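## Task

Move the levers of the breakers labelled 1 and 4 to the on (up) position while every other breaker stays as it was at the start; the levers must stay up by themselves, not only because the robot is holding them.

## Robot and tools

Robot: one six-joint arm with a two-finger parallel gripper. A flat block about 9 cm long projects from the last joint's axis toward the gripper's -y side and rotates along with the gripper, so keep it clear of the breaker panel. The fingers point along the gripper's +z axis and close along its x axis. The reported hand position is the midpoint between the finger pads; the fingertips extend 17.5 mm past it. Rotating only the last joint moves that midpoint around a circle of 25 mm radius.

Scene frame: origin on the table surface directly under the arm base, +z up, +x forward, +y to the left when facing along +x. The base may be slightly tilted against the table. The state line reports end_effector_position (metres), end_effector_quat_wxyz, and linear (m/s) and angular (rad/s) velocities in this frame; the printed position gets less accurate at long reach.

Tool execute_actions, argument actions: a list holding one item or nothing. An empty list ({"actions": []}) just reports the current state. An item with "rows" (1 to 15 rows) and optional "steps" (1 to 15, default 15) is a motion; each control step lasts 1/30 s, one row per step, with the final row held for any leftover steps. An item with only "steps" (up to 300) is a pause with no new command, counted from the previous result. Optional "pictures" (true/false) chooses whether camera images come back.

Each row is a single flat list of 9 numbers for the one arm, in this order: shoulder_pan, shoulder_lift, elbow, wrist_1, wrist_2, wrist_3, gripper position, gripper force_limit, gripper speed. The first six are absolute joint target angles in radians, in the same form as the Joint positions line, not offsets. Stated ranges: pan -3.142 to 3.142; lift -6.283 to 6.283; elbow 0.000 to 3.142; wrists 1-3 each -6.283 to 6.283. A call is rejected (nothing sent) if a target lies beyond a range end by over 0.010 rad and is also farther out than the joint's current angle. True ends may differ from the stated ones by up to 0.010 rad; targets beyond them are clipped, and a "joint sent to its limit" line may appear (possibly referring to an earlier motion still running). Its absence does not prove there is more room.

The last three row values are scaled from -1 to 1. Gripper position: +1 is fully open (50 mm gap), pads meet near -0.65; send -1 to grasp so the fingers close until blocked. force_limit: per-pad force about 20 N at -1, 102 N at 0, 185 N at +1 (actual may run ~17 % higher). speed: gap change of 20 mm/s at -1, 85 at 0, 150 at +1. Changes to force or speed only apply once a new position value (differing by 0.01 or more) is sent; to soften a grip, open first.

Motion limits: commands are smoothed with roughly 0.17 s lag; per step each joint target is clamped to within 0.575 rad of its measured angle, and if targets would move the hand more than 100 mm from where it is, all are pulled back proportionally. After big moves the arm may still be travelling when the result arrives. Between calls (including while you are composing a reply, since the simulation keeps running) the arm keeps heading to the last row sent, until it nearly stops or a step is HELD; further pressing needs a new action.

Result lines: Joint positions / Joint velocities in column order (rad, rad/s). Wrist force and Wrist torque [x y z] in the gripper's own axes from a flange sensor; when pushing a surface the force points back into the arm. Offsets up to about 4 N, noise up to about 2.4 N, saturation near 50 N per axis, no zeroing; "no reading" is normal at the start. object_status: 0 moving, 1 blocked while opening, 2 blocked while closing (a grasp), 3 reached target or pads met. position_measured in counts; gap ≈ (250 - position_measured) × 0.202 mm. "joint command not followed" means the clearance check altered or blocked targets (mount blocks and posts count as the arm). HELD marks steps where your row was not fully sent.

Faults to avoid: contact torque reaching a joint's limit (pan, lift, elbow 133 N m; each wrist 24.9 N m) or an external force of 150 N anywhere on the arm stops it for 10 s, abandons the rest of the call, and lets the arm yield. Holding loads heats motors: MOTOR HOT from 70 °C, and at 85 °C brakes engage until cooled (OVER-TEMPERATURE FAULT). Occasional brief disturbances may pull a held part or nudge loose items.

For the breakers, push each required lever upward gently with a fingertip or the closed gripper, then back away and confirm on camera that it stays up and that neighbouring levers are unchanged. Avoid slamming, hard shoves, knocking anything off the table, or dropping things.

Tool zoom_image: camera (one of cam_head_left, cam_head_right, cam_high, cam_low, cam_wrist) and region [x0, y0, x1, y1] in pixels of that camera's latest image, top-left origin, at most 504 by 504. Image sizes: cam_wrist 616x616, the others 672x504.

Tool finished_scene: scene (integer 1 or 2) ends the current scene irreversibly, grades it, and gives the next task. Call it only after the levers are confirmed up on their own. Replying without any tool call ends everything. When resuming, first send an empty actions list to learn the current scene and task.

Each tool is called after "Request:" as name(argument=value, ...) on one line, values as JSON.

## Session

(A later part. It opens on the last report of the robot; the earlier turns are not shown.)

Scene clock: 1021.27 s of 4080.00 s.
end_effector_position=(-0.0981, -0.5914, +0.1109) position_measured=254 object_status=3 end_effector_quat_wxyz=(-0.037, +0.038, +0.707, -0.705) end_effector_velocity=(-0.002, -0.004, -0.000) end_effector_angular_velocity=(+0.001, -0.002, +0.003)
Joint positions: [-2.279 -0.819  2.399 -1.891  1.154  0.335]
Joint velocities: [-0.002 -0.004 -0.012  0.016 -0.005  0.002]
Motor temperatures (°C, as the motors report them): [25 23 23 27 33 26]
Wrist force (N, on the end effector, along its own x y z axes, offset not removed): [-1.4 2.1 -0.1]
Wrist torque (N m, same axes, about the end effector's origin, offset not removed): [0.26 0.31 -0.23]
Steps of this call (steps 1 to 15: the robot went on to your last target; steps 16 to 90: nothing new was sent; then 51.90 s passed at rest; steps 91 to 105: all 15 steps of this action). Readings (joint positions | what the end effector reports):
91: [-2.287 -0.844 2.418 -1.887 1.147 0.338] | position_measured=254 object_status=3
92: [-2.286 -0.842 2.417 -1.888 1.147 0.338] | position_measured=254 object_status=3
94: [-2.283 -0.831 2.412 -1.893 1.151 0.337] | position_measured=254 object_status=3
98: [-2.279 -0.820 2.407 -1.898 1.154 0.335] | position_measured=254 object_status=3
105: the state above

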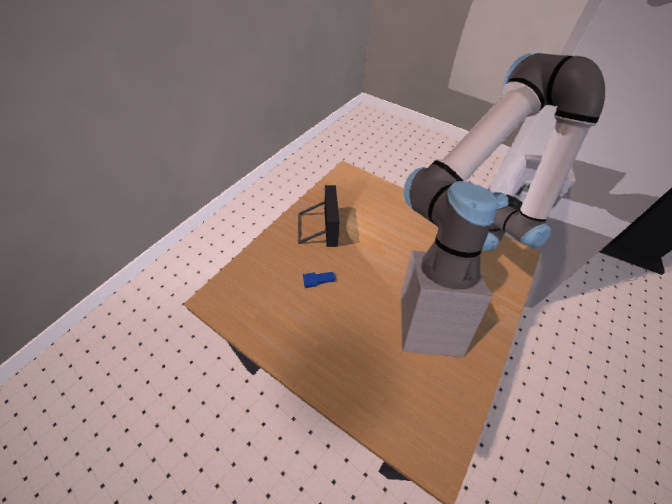

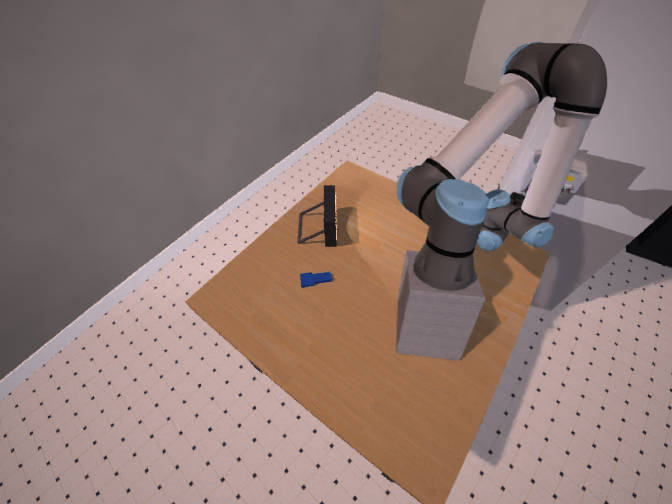

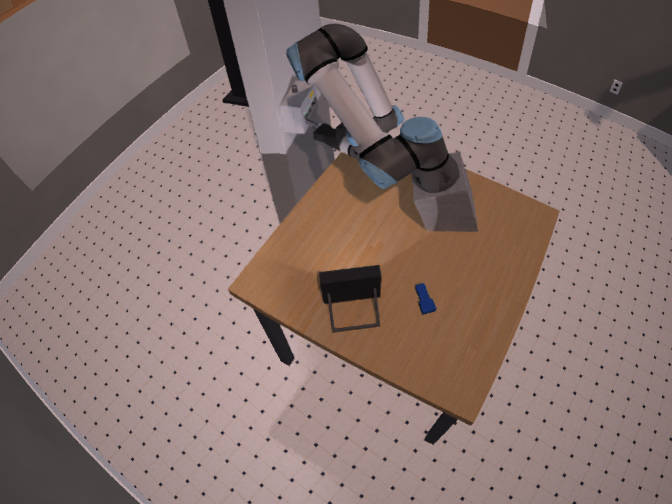

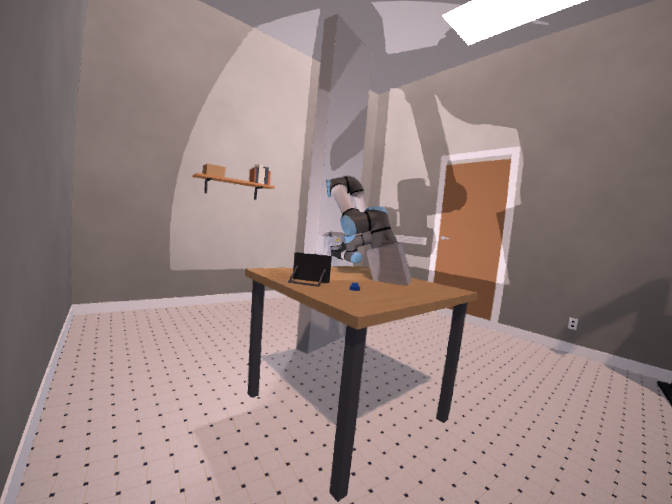

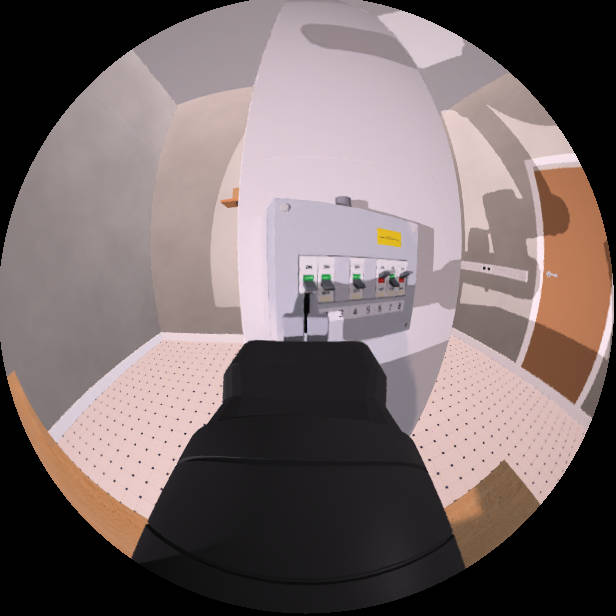

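Request:
execute_actions(actions=[{"rows": [[-2.2793,-0.8198,2.3981,-1.8897,1.1538,0.3350,-1,0,0],[-2.2802,-0.8235,2.3994,-1.8875,1.1529,0.3353,-1,0,0],[-2.2811,-0.8271,2.4008,-1.8853,1.1520,0.3356,-1,0,0],[-2.2821,-0.8308,2.4021,-1.8832,1.1512,0.3360,-1,0,0],[-2.2830,-0.8345,2.4035,-1.8810,1.1503,0.3363,-1,0,0],[-2.2839,-0.8381,2.4048,-1.8788,1.1494,0.3366,-1,0,0],[-2.2848,-0.8418,2.4061,-1.8766,1.1485,0.3369,-1,0,0],[-2.2858,-0.8454,2.4075,-1.8745,1.1477,0.3373,-1,0,0],[-2.2867,-0.8491,2.4088,-1.8723,1.1468,0.3376,-1,0,0]],"steps":15}])

Request:
zoom_image(camera="cam_wrist", region=[270,220,410,345])

Scene clock: 1032.33 s of 4080.00 s.
end_effector_position=(-0.0986, -0.5925, +0.1194) position_measured=254 object_status=3 end_effector_quat_wxyz=(-0.037, +0.038, +0.707, -0.706) end_effector_velocity=(-0.000, -0.000, +0.005) end_effector_angular_velocity=(+0.001, +0.001, -0.001)
Joint positions: [-2.286 -0.848  2.408 -1.873  1.147  0.337]
Joint velocities: [-0.005 -0.018  0.007  0.012 -0.004  0.   ]
Motor temperatures (°C, as the motors report them): [25 23 23 27 33 26]
Wrist force (N, on the end effector, along its own x y z axes, offset not removed): [0.6 0.7 -3.2]
Wrist torque (N m, same axes, about the end effector's origin, offset not removed): [-0.23 0.01 -0.20]
Steps of this call (steps 1 to 15: the robot went on to your last target; steps 16 to 90: nothing new was sent; then 7.57 s passed at rest; steps 91 to 105: all 15 steps of this action). Readings (joint positions | what the end effector reports):
91: [-2.279 -0.820 2.398 -1.890 1.154 0.335] | position_measured=254 object_status=3
92: [-2.279 -0.820 2.398 -1.890 1.154 0.335] | position_measured=254 object_status=3
94: [-2.280 -0.822 2.399 -1.888 1.153 0.335] | position_measured=254 object_status=3
98: [-2.283 -0.833 2.403 -1.882 1.151 0.336] | position_measured=254 object_status=3
105: the state above

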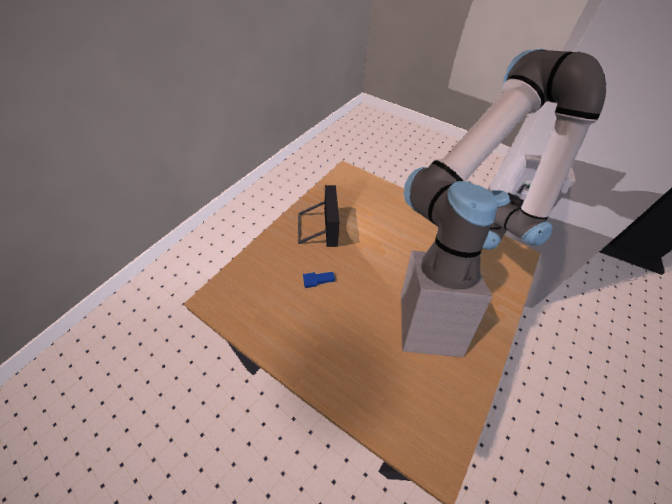

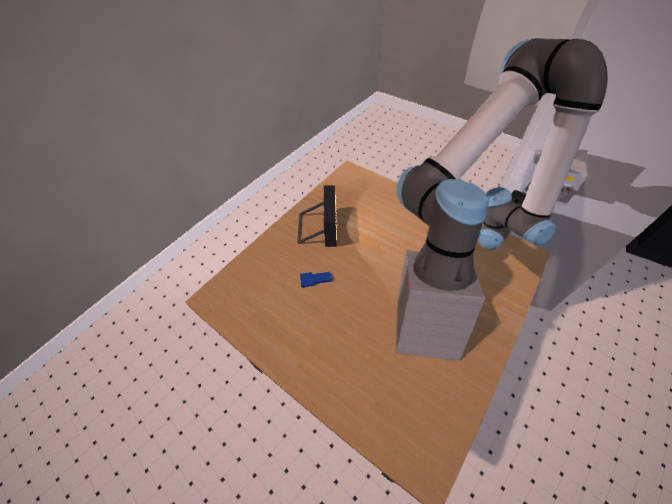

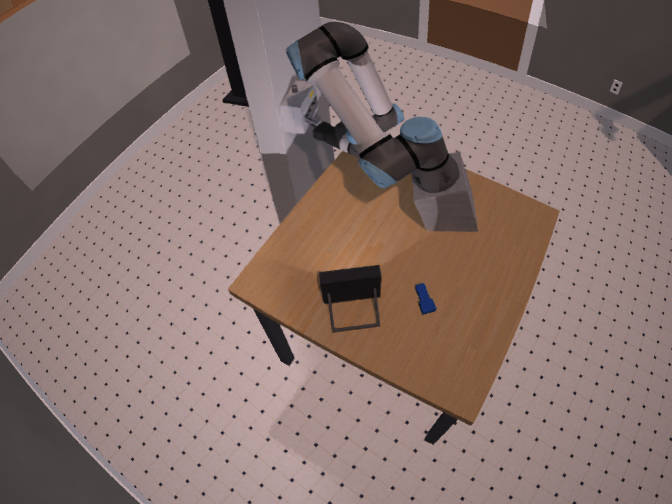

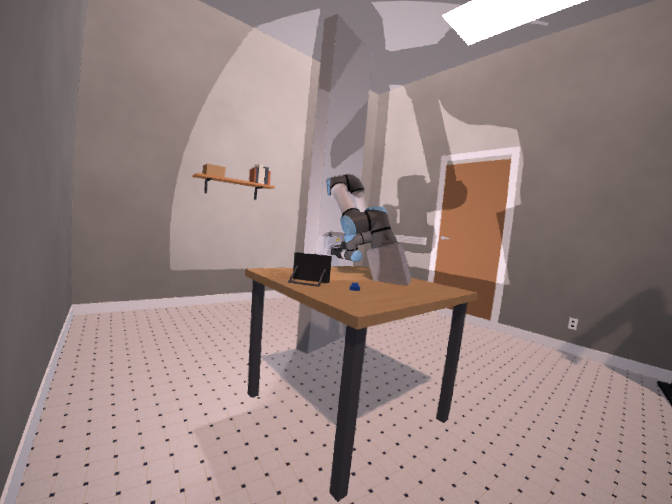

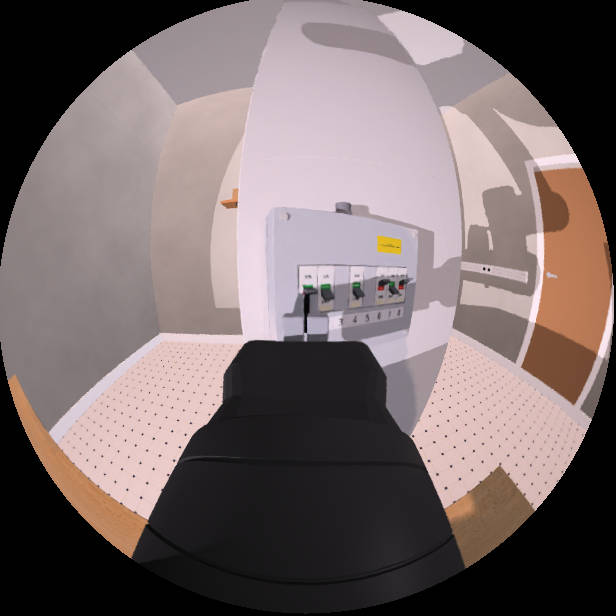

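Region (270, 220, 410, 345) of cam_wrist's 616x616 image, scaled by 3.600, with more detail than that image has; it fills the top 450 rows of this view, and the rest is white.

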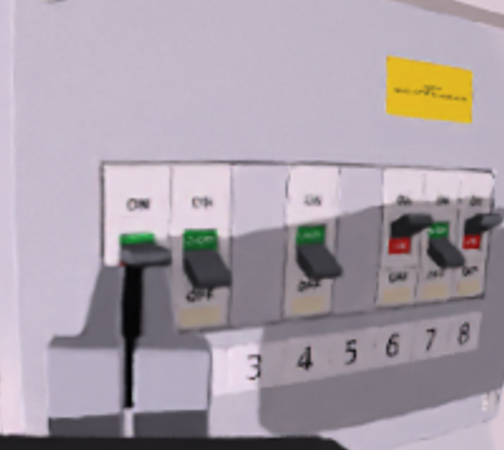

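Request:
execute_actions(actions=[{"rows": [[-2.2877,-0.8527,2.4103,-1.8704,1.1458,0.3380,-1,0,0],[-2.2888,-0.8562,2.4118,-1.8685,1.1449,0.3383,-1,0,0],[-2.2898,-0.8598,2.4133,-1.8666,1.1439,0.3387,-1,0,0],[-2.2909,-0.8633,2.4148,-1.8647,1.1429,0.3391,-1,0,0],[-2.2919,-0.8669,2.4162,-1.8628,1.1419,0.3394,-1,0,0],[-2.2929,-0.8704,2.4177,-1.8609,1.1410,0.3398,-1,0,0],[-2.2940,-0.8740,2.4192,-1.8590,1.1400,0.3401,-1,0,0],[-2.2950,-0.8775,2.4207,-1.8571,1.1390,0.3405,-1,0,0]],"steps":15}])

Request:
zoom_image(camera="cam_wrist", region=[270,220,410,345])

Scene clock: 1045.73 s of 4080.00 s.
end_effector_position=(-0.0985, -0.5922, +0.1276) position_measured=254 object_status=3 end_effector_quat_wxyz=(-0.037, +0.038, +0.707, -0.705) end_effector_velocity=(-0.001, +0.000, +0.004) end_effector_angular_velocity=(-0.002, +0.001, -0.001)
Joint positions: [-2.295 -0.876  2.42  -1.857  1.139  0.34 ]
Joint velocities: [-0.005 -0.012  0.005  0.004 -0.003  0.001]
Motor temperatures (°C, as the motors report them): [25 23 23 27 33 26]
Wrist force (N, on the end effector, along its own x y z axes, offset not removed): [4.5 49.9 -13.4]
Wrist torque (N m, same axes, about the end effector's origin, offset not removed): [-0.94 0.49 -0.11]
Steps of this call (steps 1 to 15: the robot went on to your last target; steps 16 to 90: nothing new was sent; then 9.90 s passed at rest; steps 91 to 105: all 15 steps of this action). Readings (joint positions | what the end effector reports):
91: [-2.287 -0.849 2.409 -1.872 1.147 0.338] | position_measured=254 object_status=3
92: [-2.287 -0.850 2.409 -1.872 1.147 0.338] | position_measured=254 object_status=3
94: [-2.288 -0.853 2.411 -1.870 1.146 0.338] | position_measured=254 object_status=3
98: [-2.291 -0.865 2.415 -1.864 1.142 0.339] | position_measured=254 object_status=3
105: the state above

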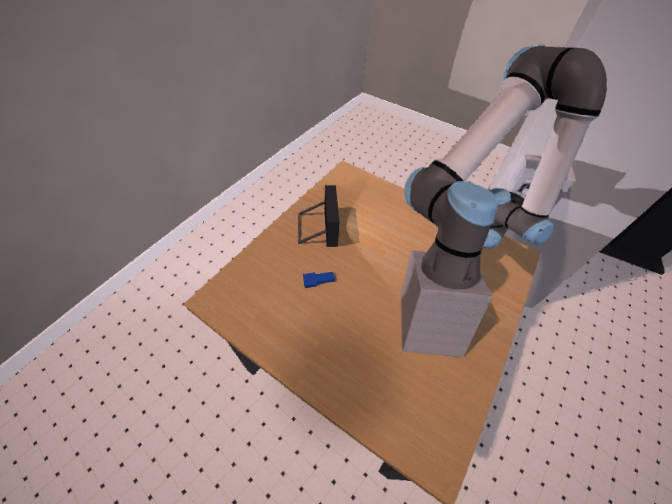

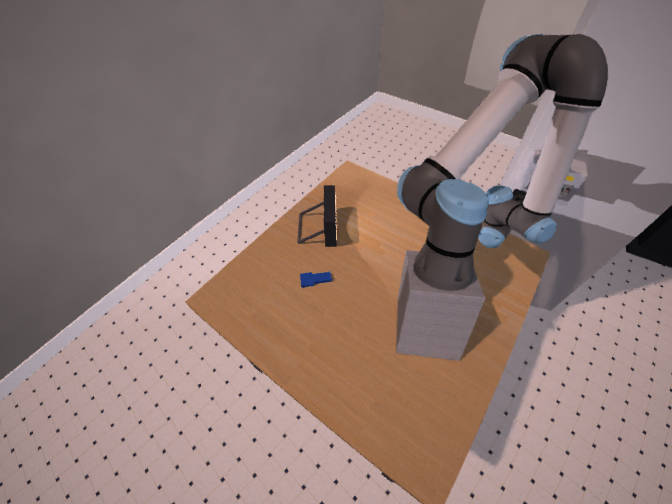

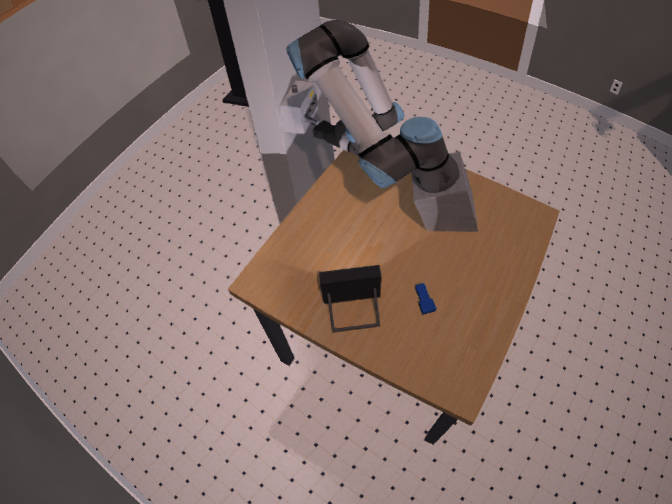

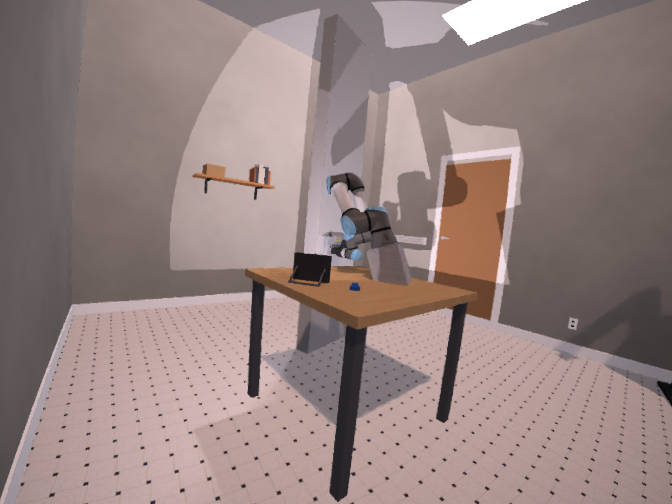

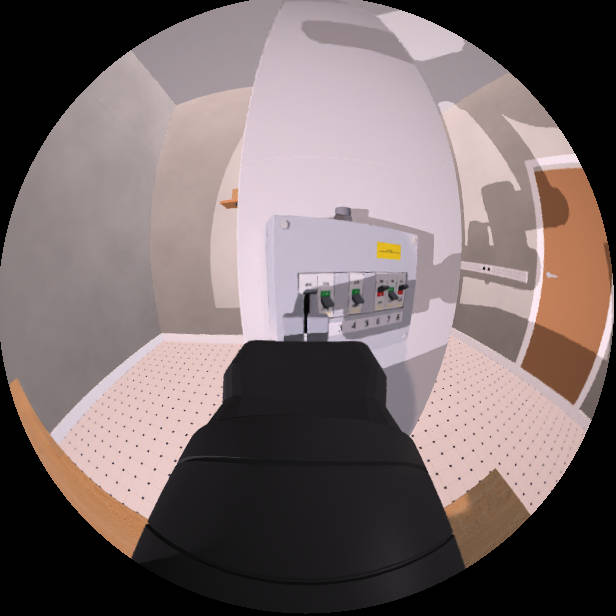

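Region (270, 220, 410, 345) of cam_wrist's 616x616 image, scaled by 3.600, with more detail than that image has; it fills the top 450 rows of this view, and the rest is white.

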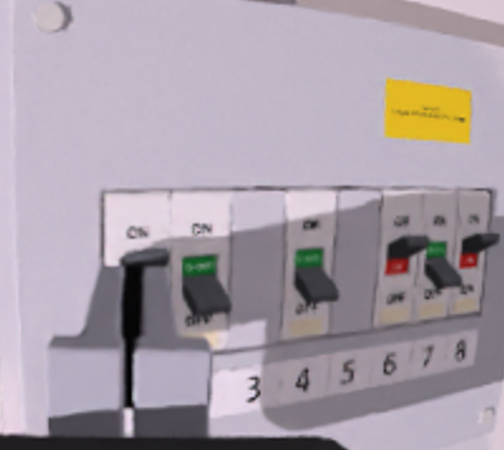

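Request:
execute_actions(actions=[{"rows": [[-2.2909,-0.8633,2.4148,-1.8647,1.1429,0.3391,-1,0,0],[-2.2909,-0.8633,2.4148,-1.8647,1.1429,0.3391,-1,0,0],[-2.2909,-0.8633,2.4148,-1.8647,1.1429,0.3391,-1,0,0],[-2.2909,-0.8633,2.4148,-1.8647,1.1429,0.3391,-1,0,0],[-2.2909,-0.8633,2.4148,-1.8647,1.1429,0.3391,-1,0,0],[-2.2992,-0.8541,2.4267,-1.8872,1.1350,0.3420,-1,0,0],[-2.3075,-0.8449,2.4387,-1.9097,1.1271,0.3450,-1,0,0],[-2.3159,-0.8357,2.4506,-1.9321,1.1192,0.3479,-1,0,0],[-2.3242,-0.8264,2.4625,-1.9546,1.1113,0.3509,-1,0,0]],"steps":15}])

Request:
zoom_image(camera="cam_wrist", region=[270,220,410,345])

Scene clock: 1054.57 s of 4080.00 s.
end_effector_position=(-0.0988, -0.5732, +0.1213) position_measured=254 object_status=3 end_effector_quat_wxyz=(-0.037, +0.038, +0.706, -0.706) end_effector_velocity=(+0.000, +0.021, -0.003) end_effector_angular_velocity=(-0.001, +0.001, -0.001)
Joint positions: [-2.321 -0.83   2.458 -1.946  1.114  0.35 ]
Joint velocities: [-0.034  0.039  0.047 -0.092 -0.031  0.012]
Motor temperatures (°C, as the motors report them): [25 23 23 27 33 26]
Wrist force (N, on the end effector, along its own x y z axes, offset not removed): [-1.6 2.1 -1.1]
Wrist torque (N m, same axes, about the end effector's origin, offset not removed): [0.29 0.35 -0.28]
Steps of this call (steps 1 to 15: the robot went on to your last target; steps 16 to 90: nothing new was sent; then 5.33 s passed at rest; steps 91 to 105: all 15 steps of this action). Readings (joint positions | what the end effector reports):
91: [-2.295 -0.877 2.421 -1.857 1.139 0.341] | position_measured=254 object_status=3
92: [-2.294 -0.875 2.420 -1.859 1.140 0.341] | position_measured=254 object_status=3
94: [-2.293 -0.870 2.417 -1.863 1.142 0.340] | position_measured=254 object_status=3
98: [-2.296 -0.860 2.422 -1.878 1.138 0.341] | position_measured=254 object_status=3
105: the state above

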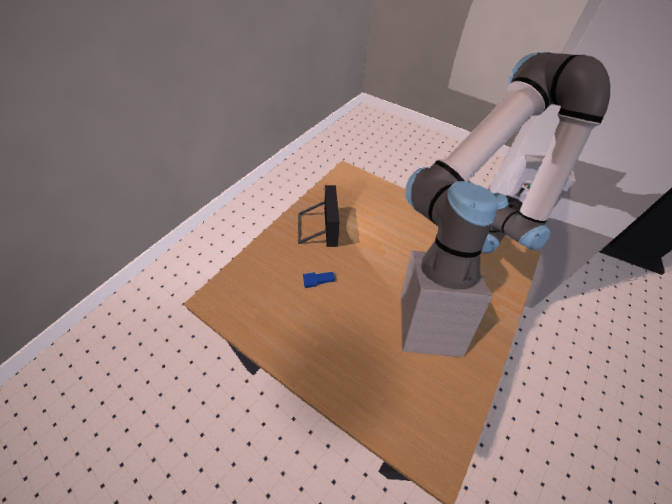

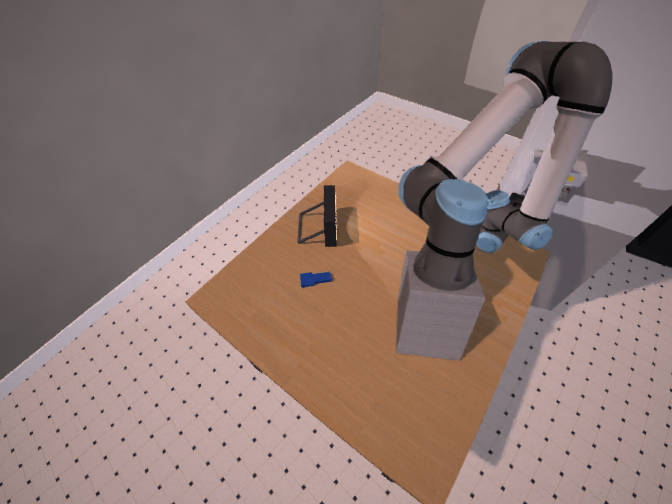

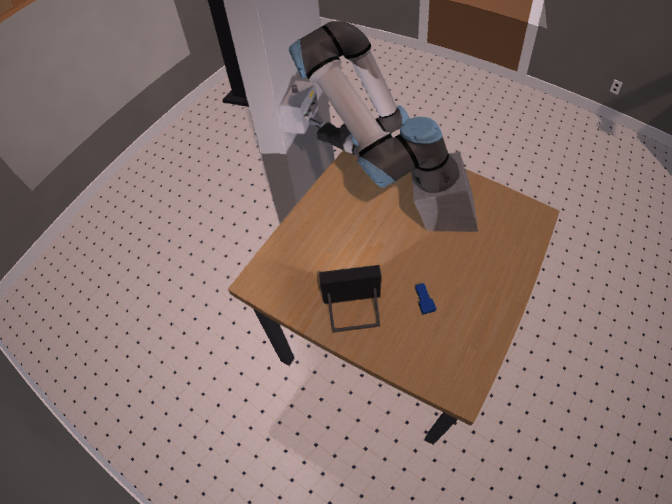

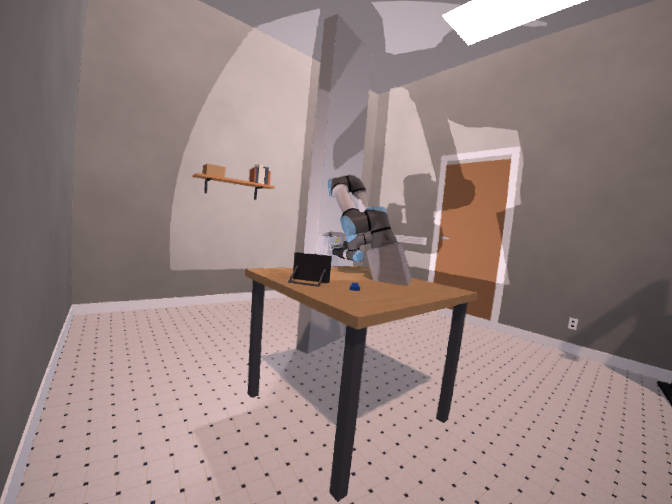

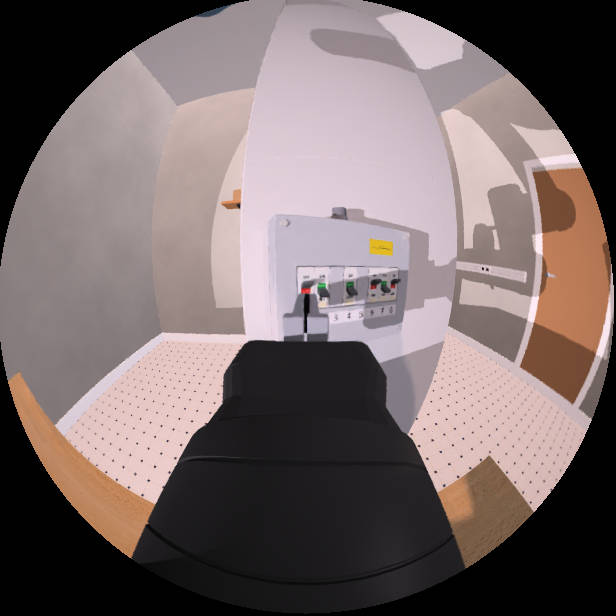

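Region (270, 220, 410, 345) of cam_wrist's 616x616 image, scaled by 3.600, with more detail than that image has; it fills the top 450 rows of this view, and the rest is white.

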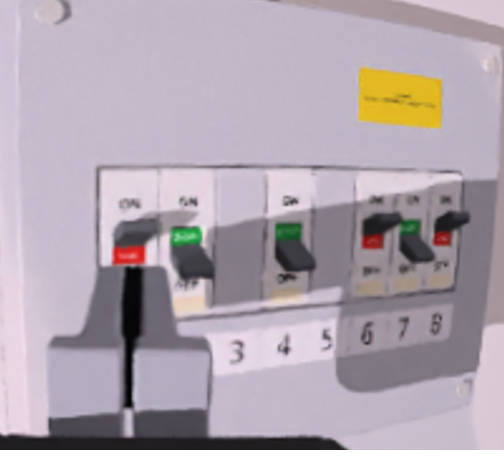

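Request:
execute_actions(actions=[{"rows": [[-2.3331,-0.8220,2.4539,-1.9519,1.1029,0.3541,-1,0,0],[-2.3419,-0.8176,2.4453,-1.9491,1.0945,0.3573,-1,0,0],[-2.3508,-0.8131,2.4366,-1.9464,1.0861,0.3606,-1,0,0],[-2.3596,-0.8087,2.4280,-1.9437,1.0777,0.3638,-1,0,0],[-2.3685,-0.8043,2.4194,-1.9410,1.0693,0.3670,-1,0,0],[-2.3774,-0.7999,2.4108,-1.9382,1.0609,0.3702,-1,0,0],[-2.3862,-0.7955,2.4022,-1.9355,1.0525,0.3734,-1,0,0],[-2.3951,-0.7910,2.3935,-1.9328,1.0441,0.3767,-1,0,0],[-2.4039,-0.7866,2.3849,-1.9300,1.0357,0.3799,-1,0,0],[-2.4128,-0.7822,2.3763,-1.9273,1.0273,0.3831,-1,0,0]],"steps":15}], pictures=false)

Request:
execute_actions(actions=[{"steps":10}])

Request:
zoom_image(camera="cam_wrist", region=[240,220,380,345])

Scene clock: 1137.77 s of 4080.00 s.
end_effector_position=(-0.1454, -0.5842, +0.1116) position_measured=254 object_status=3 end_effector_quat_wxyz=(-0.037, +0.038, +0.707, -0.705) end_effector_velocity=(-0.037, -0.008, -0.007) end_effector_angular_velocity=(+0.001, -0.000, -0.000)
Joint positions: [-2.407 -0.785  2.382 -1.929  1.033  0.381]
Joint velocities: [-0.063  0.032 -0.062  0.019 -0.06   0.023]
Motor temperatures (°C, as the motors report them): [25 23 23 27 33 26]
Wrist force (N, on the end effector, along its own x y z axes, offset not removed): [-0.8 1.3 -0.2]
Wrist torque (N m, same axes, about the end effector's origin, offset not removed): [0.11 0.24 -0.26]
Steps of this call (steps 1 to 15: the robot went on to your last target; steps 16 to 90: nothing new was sent; then 79.70 s passed at rest; steps 91 to 105: all 15 steps of this action). Readings (joint positions | what the end effector reports):
91: [-2.324 -0.826 2.462 -1.955 1.111 0.351] | position_measured=254 object_status=3
92: [-2.326 -0.825 2.461 -1.954 1.109 0.352] | position_measured=254 object_status=3
94: [-2.335 -0.821 2.453 -1.952 1.101 0.355] | position_measured=254 object_status=3
98: [-2.363 -0.807 2.424 -1.943 1.074 0.365] | position_measured=254 object_status=3
105: the state above

Scene clock: 1138.10 s of 4080.00 s.
end_effector_position=(-0.1487, -0.5849, +0.1110) position_measured=254 object_status=3 end_effector_quat_wxyz=(-0.037, +0.038, +0.707, -0.705) end_effector_velocity=(-0.000, +0.000, -0.001) end_effector_angular_velocity=(+0.002, -0.000, -0.000)
Joint positions: [-2.413 -0.782  2.376 -1.927  1.027  0.383]
Joint velocities: [-0.     0.001 -0.001  0.002 -0.001 -0.001]
Motor temperatures (°C, as the motors report them): [25 23 23 27 33 26]
Wrist force (N, on the end effector, along its own x y z axes, offset not removed): [-0.5 0.6 -0.6]
Wrist torque (N m, same axes, about the end effector's origin, offset not removed): [0.15 0.17 -0.26]
Steps of this call (steps 1 to 10: the robot went on to your last target). Readings (joint positions | what the end effector reports):
1: [-2.409 -0.784 2.380 -1.929 1.031 0.382] | position_measured=254 object_status=3
2: [-2.410 -0.784 2.379 -1.928 1.030 0.382] | position_measured=254 object_status=3
4: [-2.411 -0.783 2.378 -1.928 1.029 0.383] | position_measured=254 object_status=3
8: [-2.412 -0.782 2.377 -1.927 1.028 0.383] | position_measured=254 object_status=3
10: the state above

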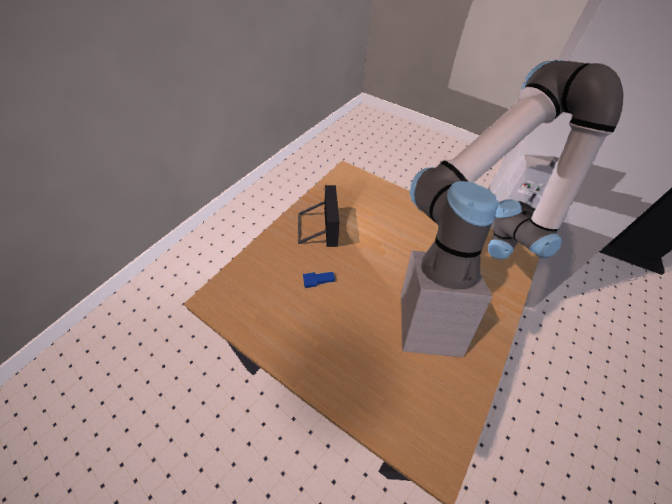

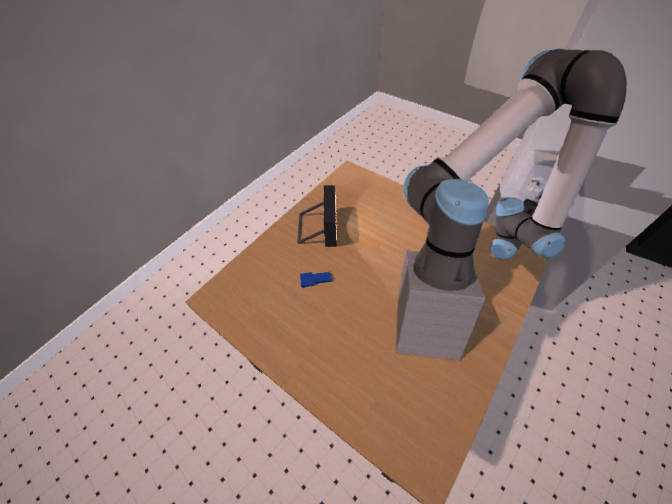

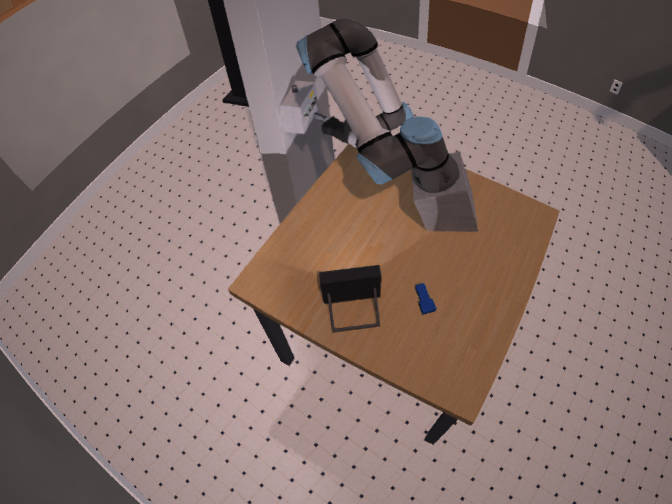

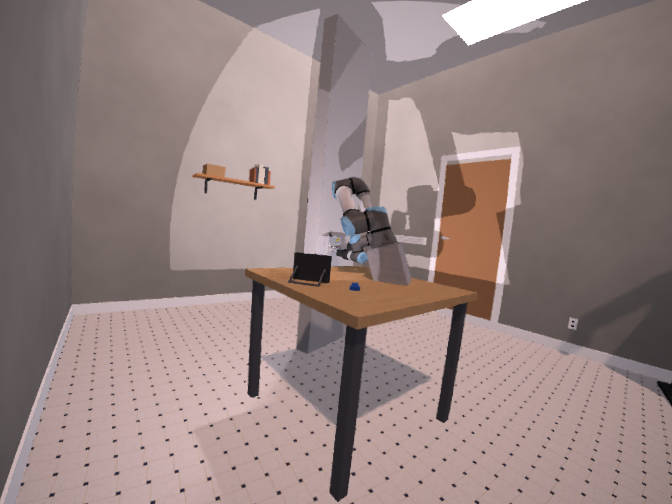

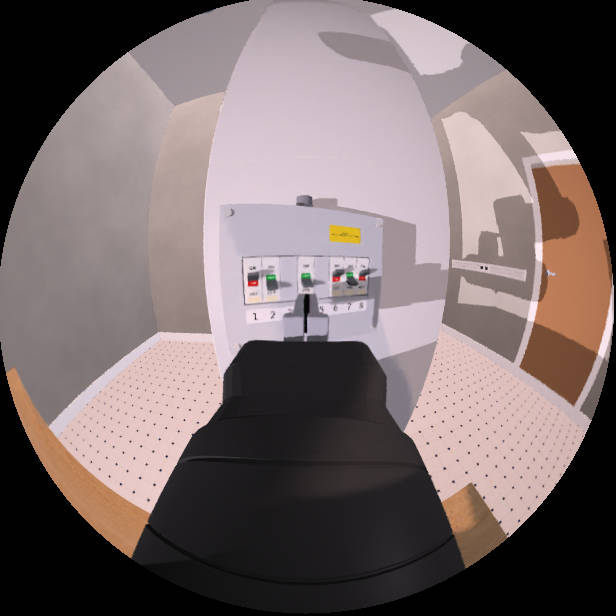

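Region (240, 220, 380, 345) of cam_wrist's 616x616 image, scaled by 3.600, with more detail than that image has; it fills the top 450 rows of this view, and the rest is white.

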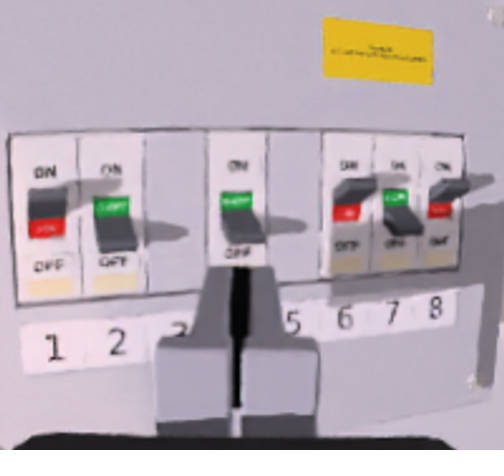

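Request:
execute_actions(actions=[{"rows": [[-2.4077,-0.7854,2.3680,-1.9148,1.0321,0.3812,-1,0,0],[-2.4026,-0.7885,2.3596,-1.9024,1.0369,0.3792,-1,0,0],[-2.3974,-0.7917,2.3513,-1.8899,1.0418,0.3773,-1,0,0],[-2.3923,-0.7948,2.3429,-1.8775,1.0466,0.3753,-1,0,0],[-2.3872,-0.7980,2.3346,-1.8650,1.0514,0.3734,-1,0,0]],"steps":15}])

Request:
zoom_image(camera="cam_wrist", region=[240,220,380,345])

Scene clock: 1154.17 s of 4080.00 s.
end_effector_position=(-0.1507, -0.6015, +0.1109) position_measured=254 object_status=3 end_effector_quat_wxyz=(-0.037, +0.038, +0.707, -0.705) end_effector_velocity=(+0.001, -0.003, +0.000) end_effector_angular_velocity=(+0.001, -0.002, +0.002)
Joint positions: [-2.388 -0.798  2.335 -1.866  1.051  0.374]
Joint velocities: [ 0.006 -0.004 -0.007  0.011  0.003 -0.001]
Motor temperatures (°C, as the motors report them): [25 23 23 27 33 26]
Wrist force (N, on the end effector, along its own x y z axes, offset not removed): [-0.9 1.9 -0.2]
Wrist torque (N m, same axes, about the end effector's origin, offset not removed): [0.30 0.36 -0.19]
Steps of this call (steps 1 to 15: the robot went on to your last target; steps 16 to 90: nothing new was sent; then 12.57 s passed at rest; steps 91 to 105: all 15 steps of this action). Readings (joint positions | what the end effector reports):
91: [-2.413 -0.782 2.376 -1.927 1.027 0.383] | position_measured=254 object_status=3
92: [-2.412 -0.783 2.375 -1.925 1.028 0.383] | position_measured=254 object_status=3
94: [-2.407 -0.786 2.366 -1.913 1.033 0.381] | position_measured=254 object_status=3
98: [-2.393 -0.794 2.344 -1.880 1.046 0.376] | position_measured=254 object_status=3
105: the state above

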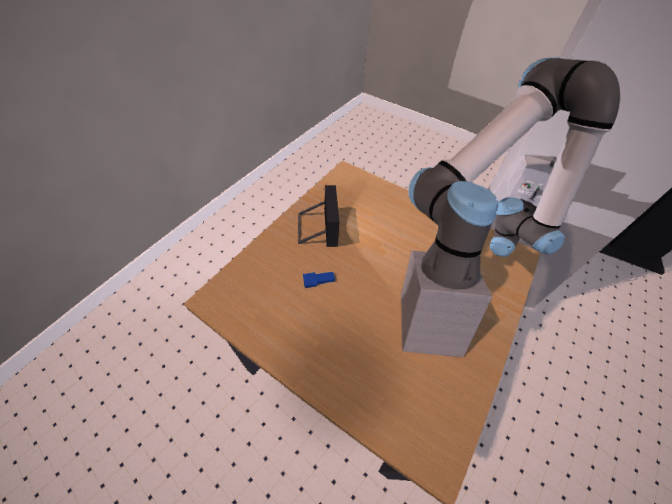

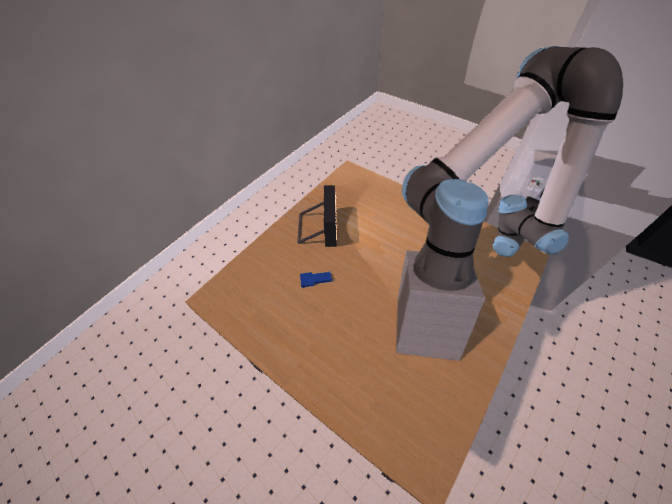

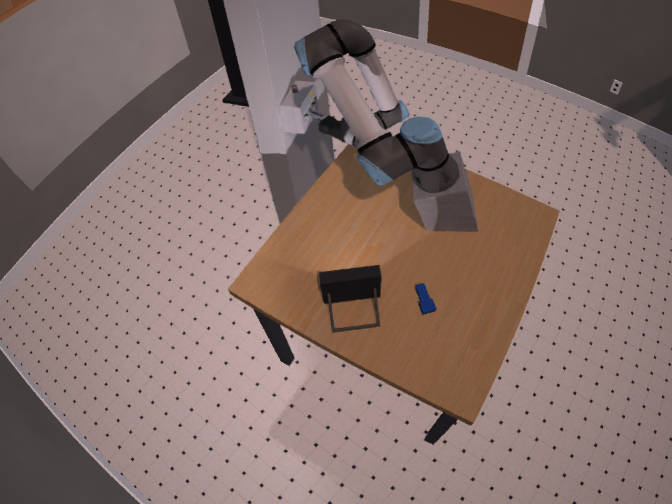

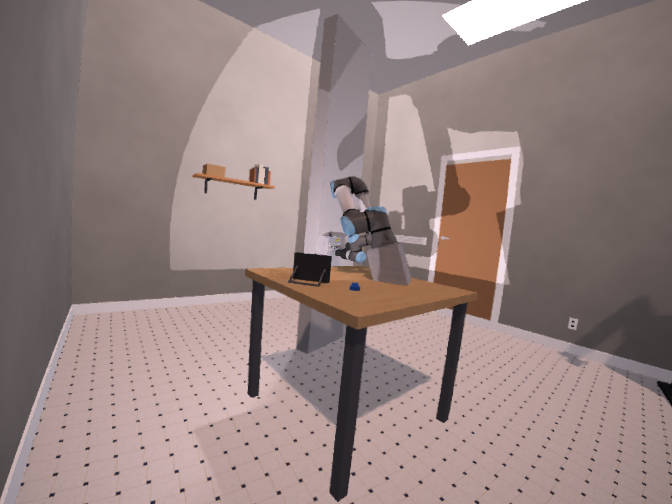

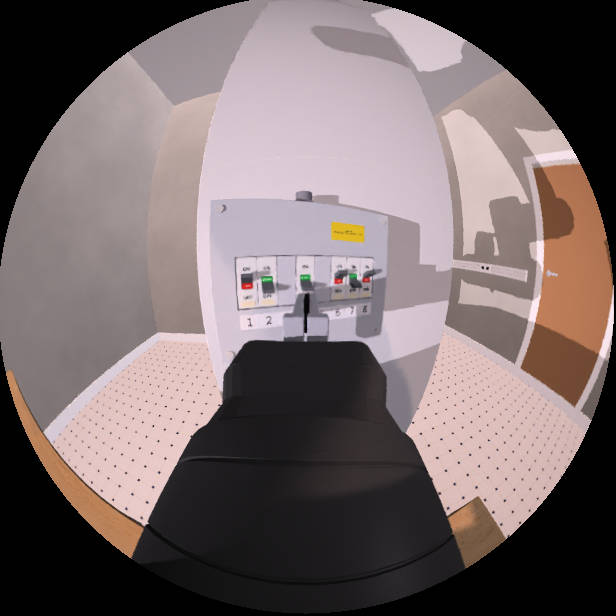

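Region (240, 220, 380, 345) of cam_wrist's 616x616 image, scaled by 3.600, with more detail than that image has; it fills the top 450 rows of this view, and the rest is white.

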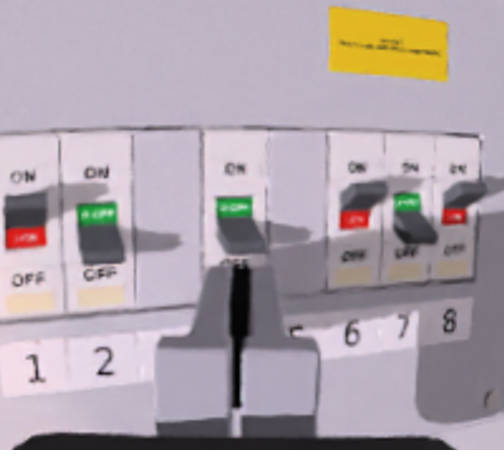

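Request:
execute_actions(actions=[{"rows": [[-2.3827,-0.8008,2.3272,-1.8540,1.0557,0.3717,-1,0,0]],"steps":15}])

Request:
zoom_image(camera="cam_wrist", region=[240,220,380,345])

Scene clock: 1162.53 s of 4080.00 s.
end_effector_position=(-0.1509, -0.6048, +0.1110) position_measured=254 object_status=3 end_effector_quat_wxyz=(-0.037, +0.038, +0.707, -0.705) end_effector_velocity=(-0.000, +0.000, -0.000) end_effector_angular_velocity=(+0.000, -0.001, -0.001)
Joint positions: [-2.383 -0.801  2.327 -1.854  1.056  0.372]
Joint velocities: [ 0.    -0.     0.     0.001  0.001  0.001]
Motor temperatures (°C, as the motors report them): [25 23 23 27 33 26]
Wrist force (N, on the end effector, along its own x y z axes, offset not removed): [0.4 1.2 -0.9]
Wrist torque (N m, same axes, about the end effector's origin, offset not removed): [0.23 0.01 -0.33]
Steps of this call (steps 1 to 15: the robot went on to your last target; steps 16 to 90: nothing new was sent; then 4.87 s passed at rest; steps 91 to 105: all 15 steps of this action). Readings (joint positions | what the end effector reports):
91: [-2.387 -0.798 2.334 -1.865 1.051 0.373] | position_measured=254 object_status=3
92: [-2.386 -0.799 2.333 -1.863 1.052 0.373] | position_measured=254 object_status=3
94: [-2.385 -0.800 2.330 -1.859 1.054 0.372] | position_measured=254 object_status=3
98: [-2.383 -0.801 2.328 -1.855 1.055 0.372] | position_measured=254 object_status=3
105: the state above

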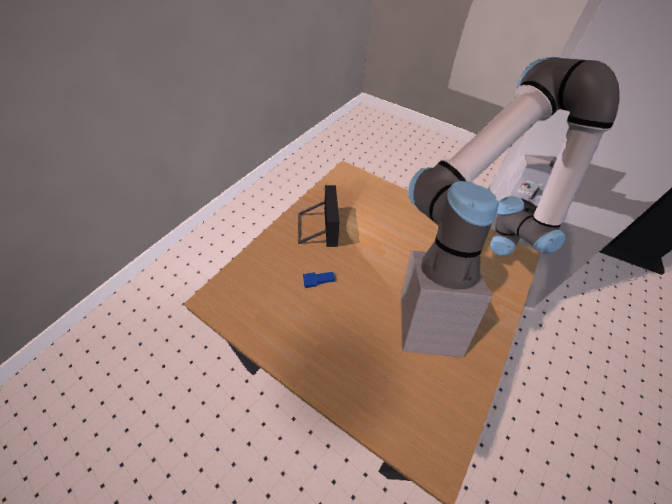

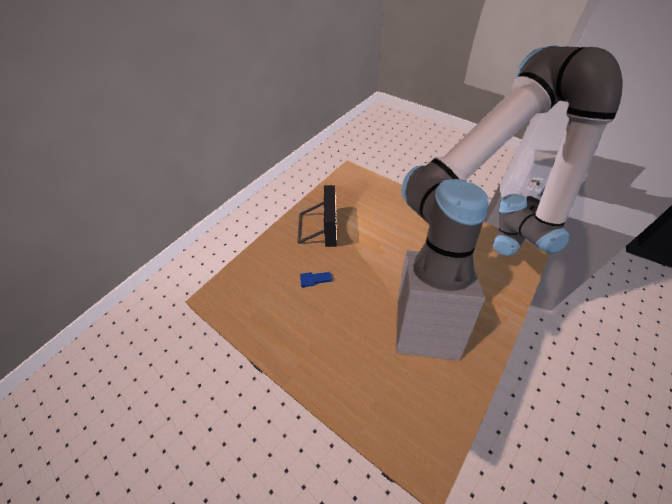

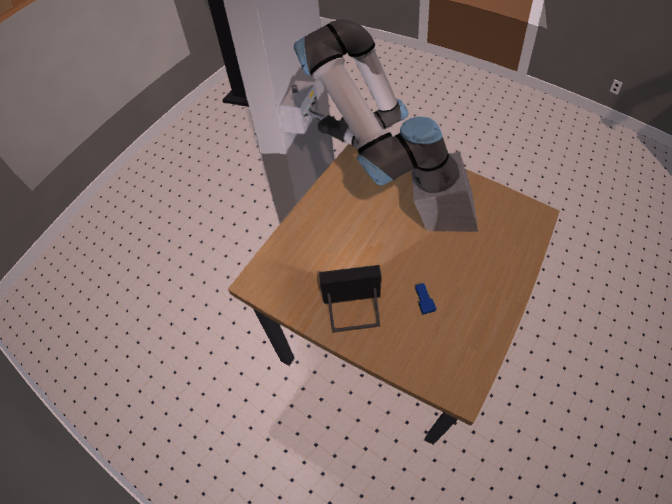

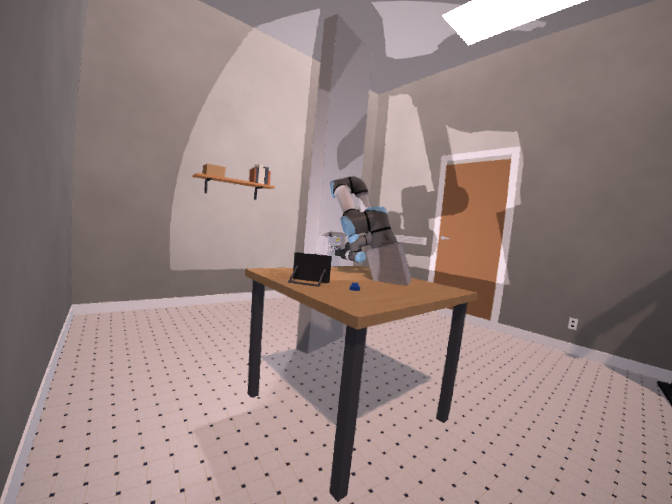

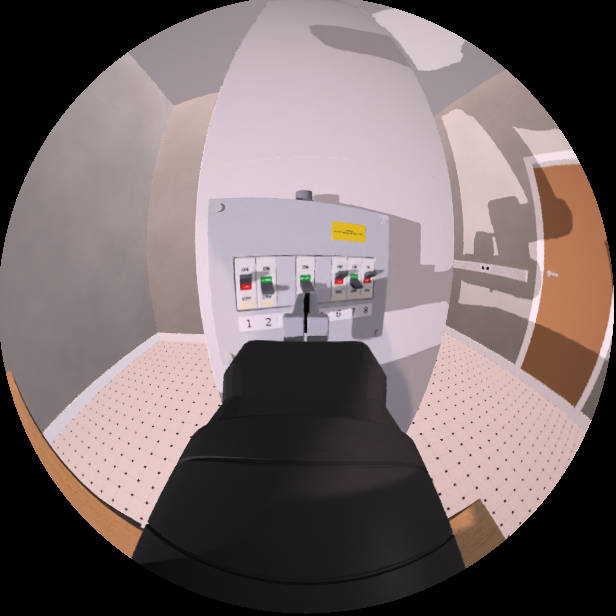

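Region (240, 220, 380, 345) of cam_wrist's 616x616 image, scaled by 3.600, with more detail than that image has; it fills the top 450 rows of this view, and the rest is white.

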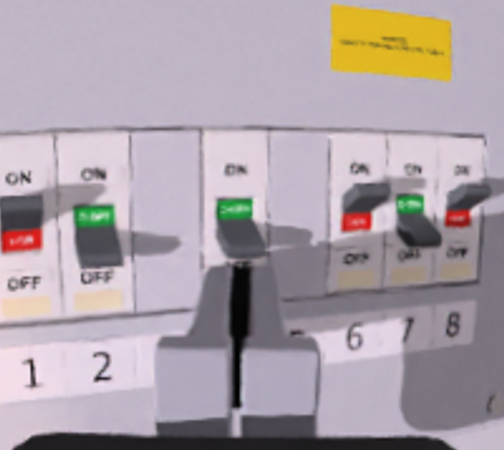

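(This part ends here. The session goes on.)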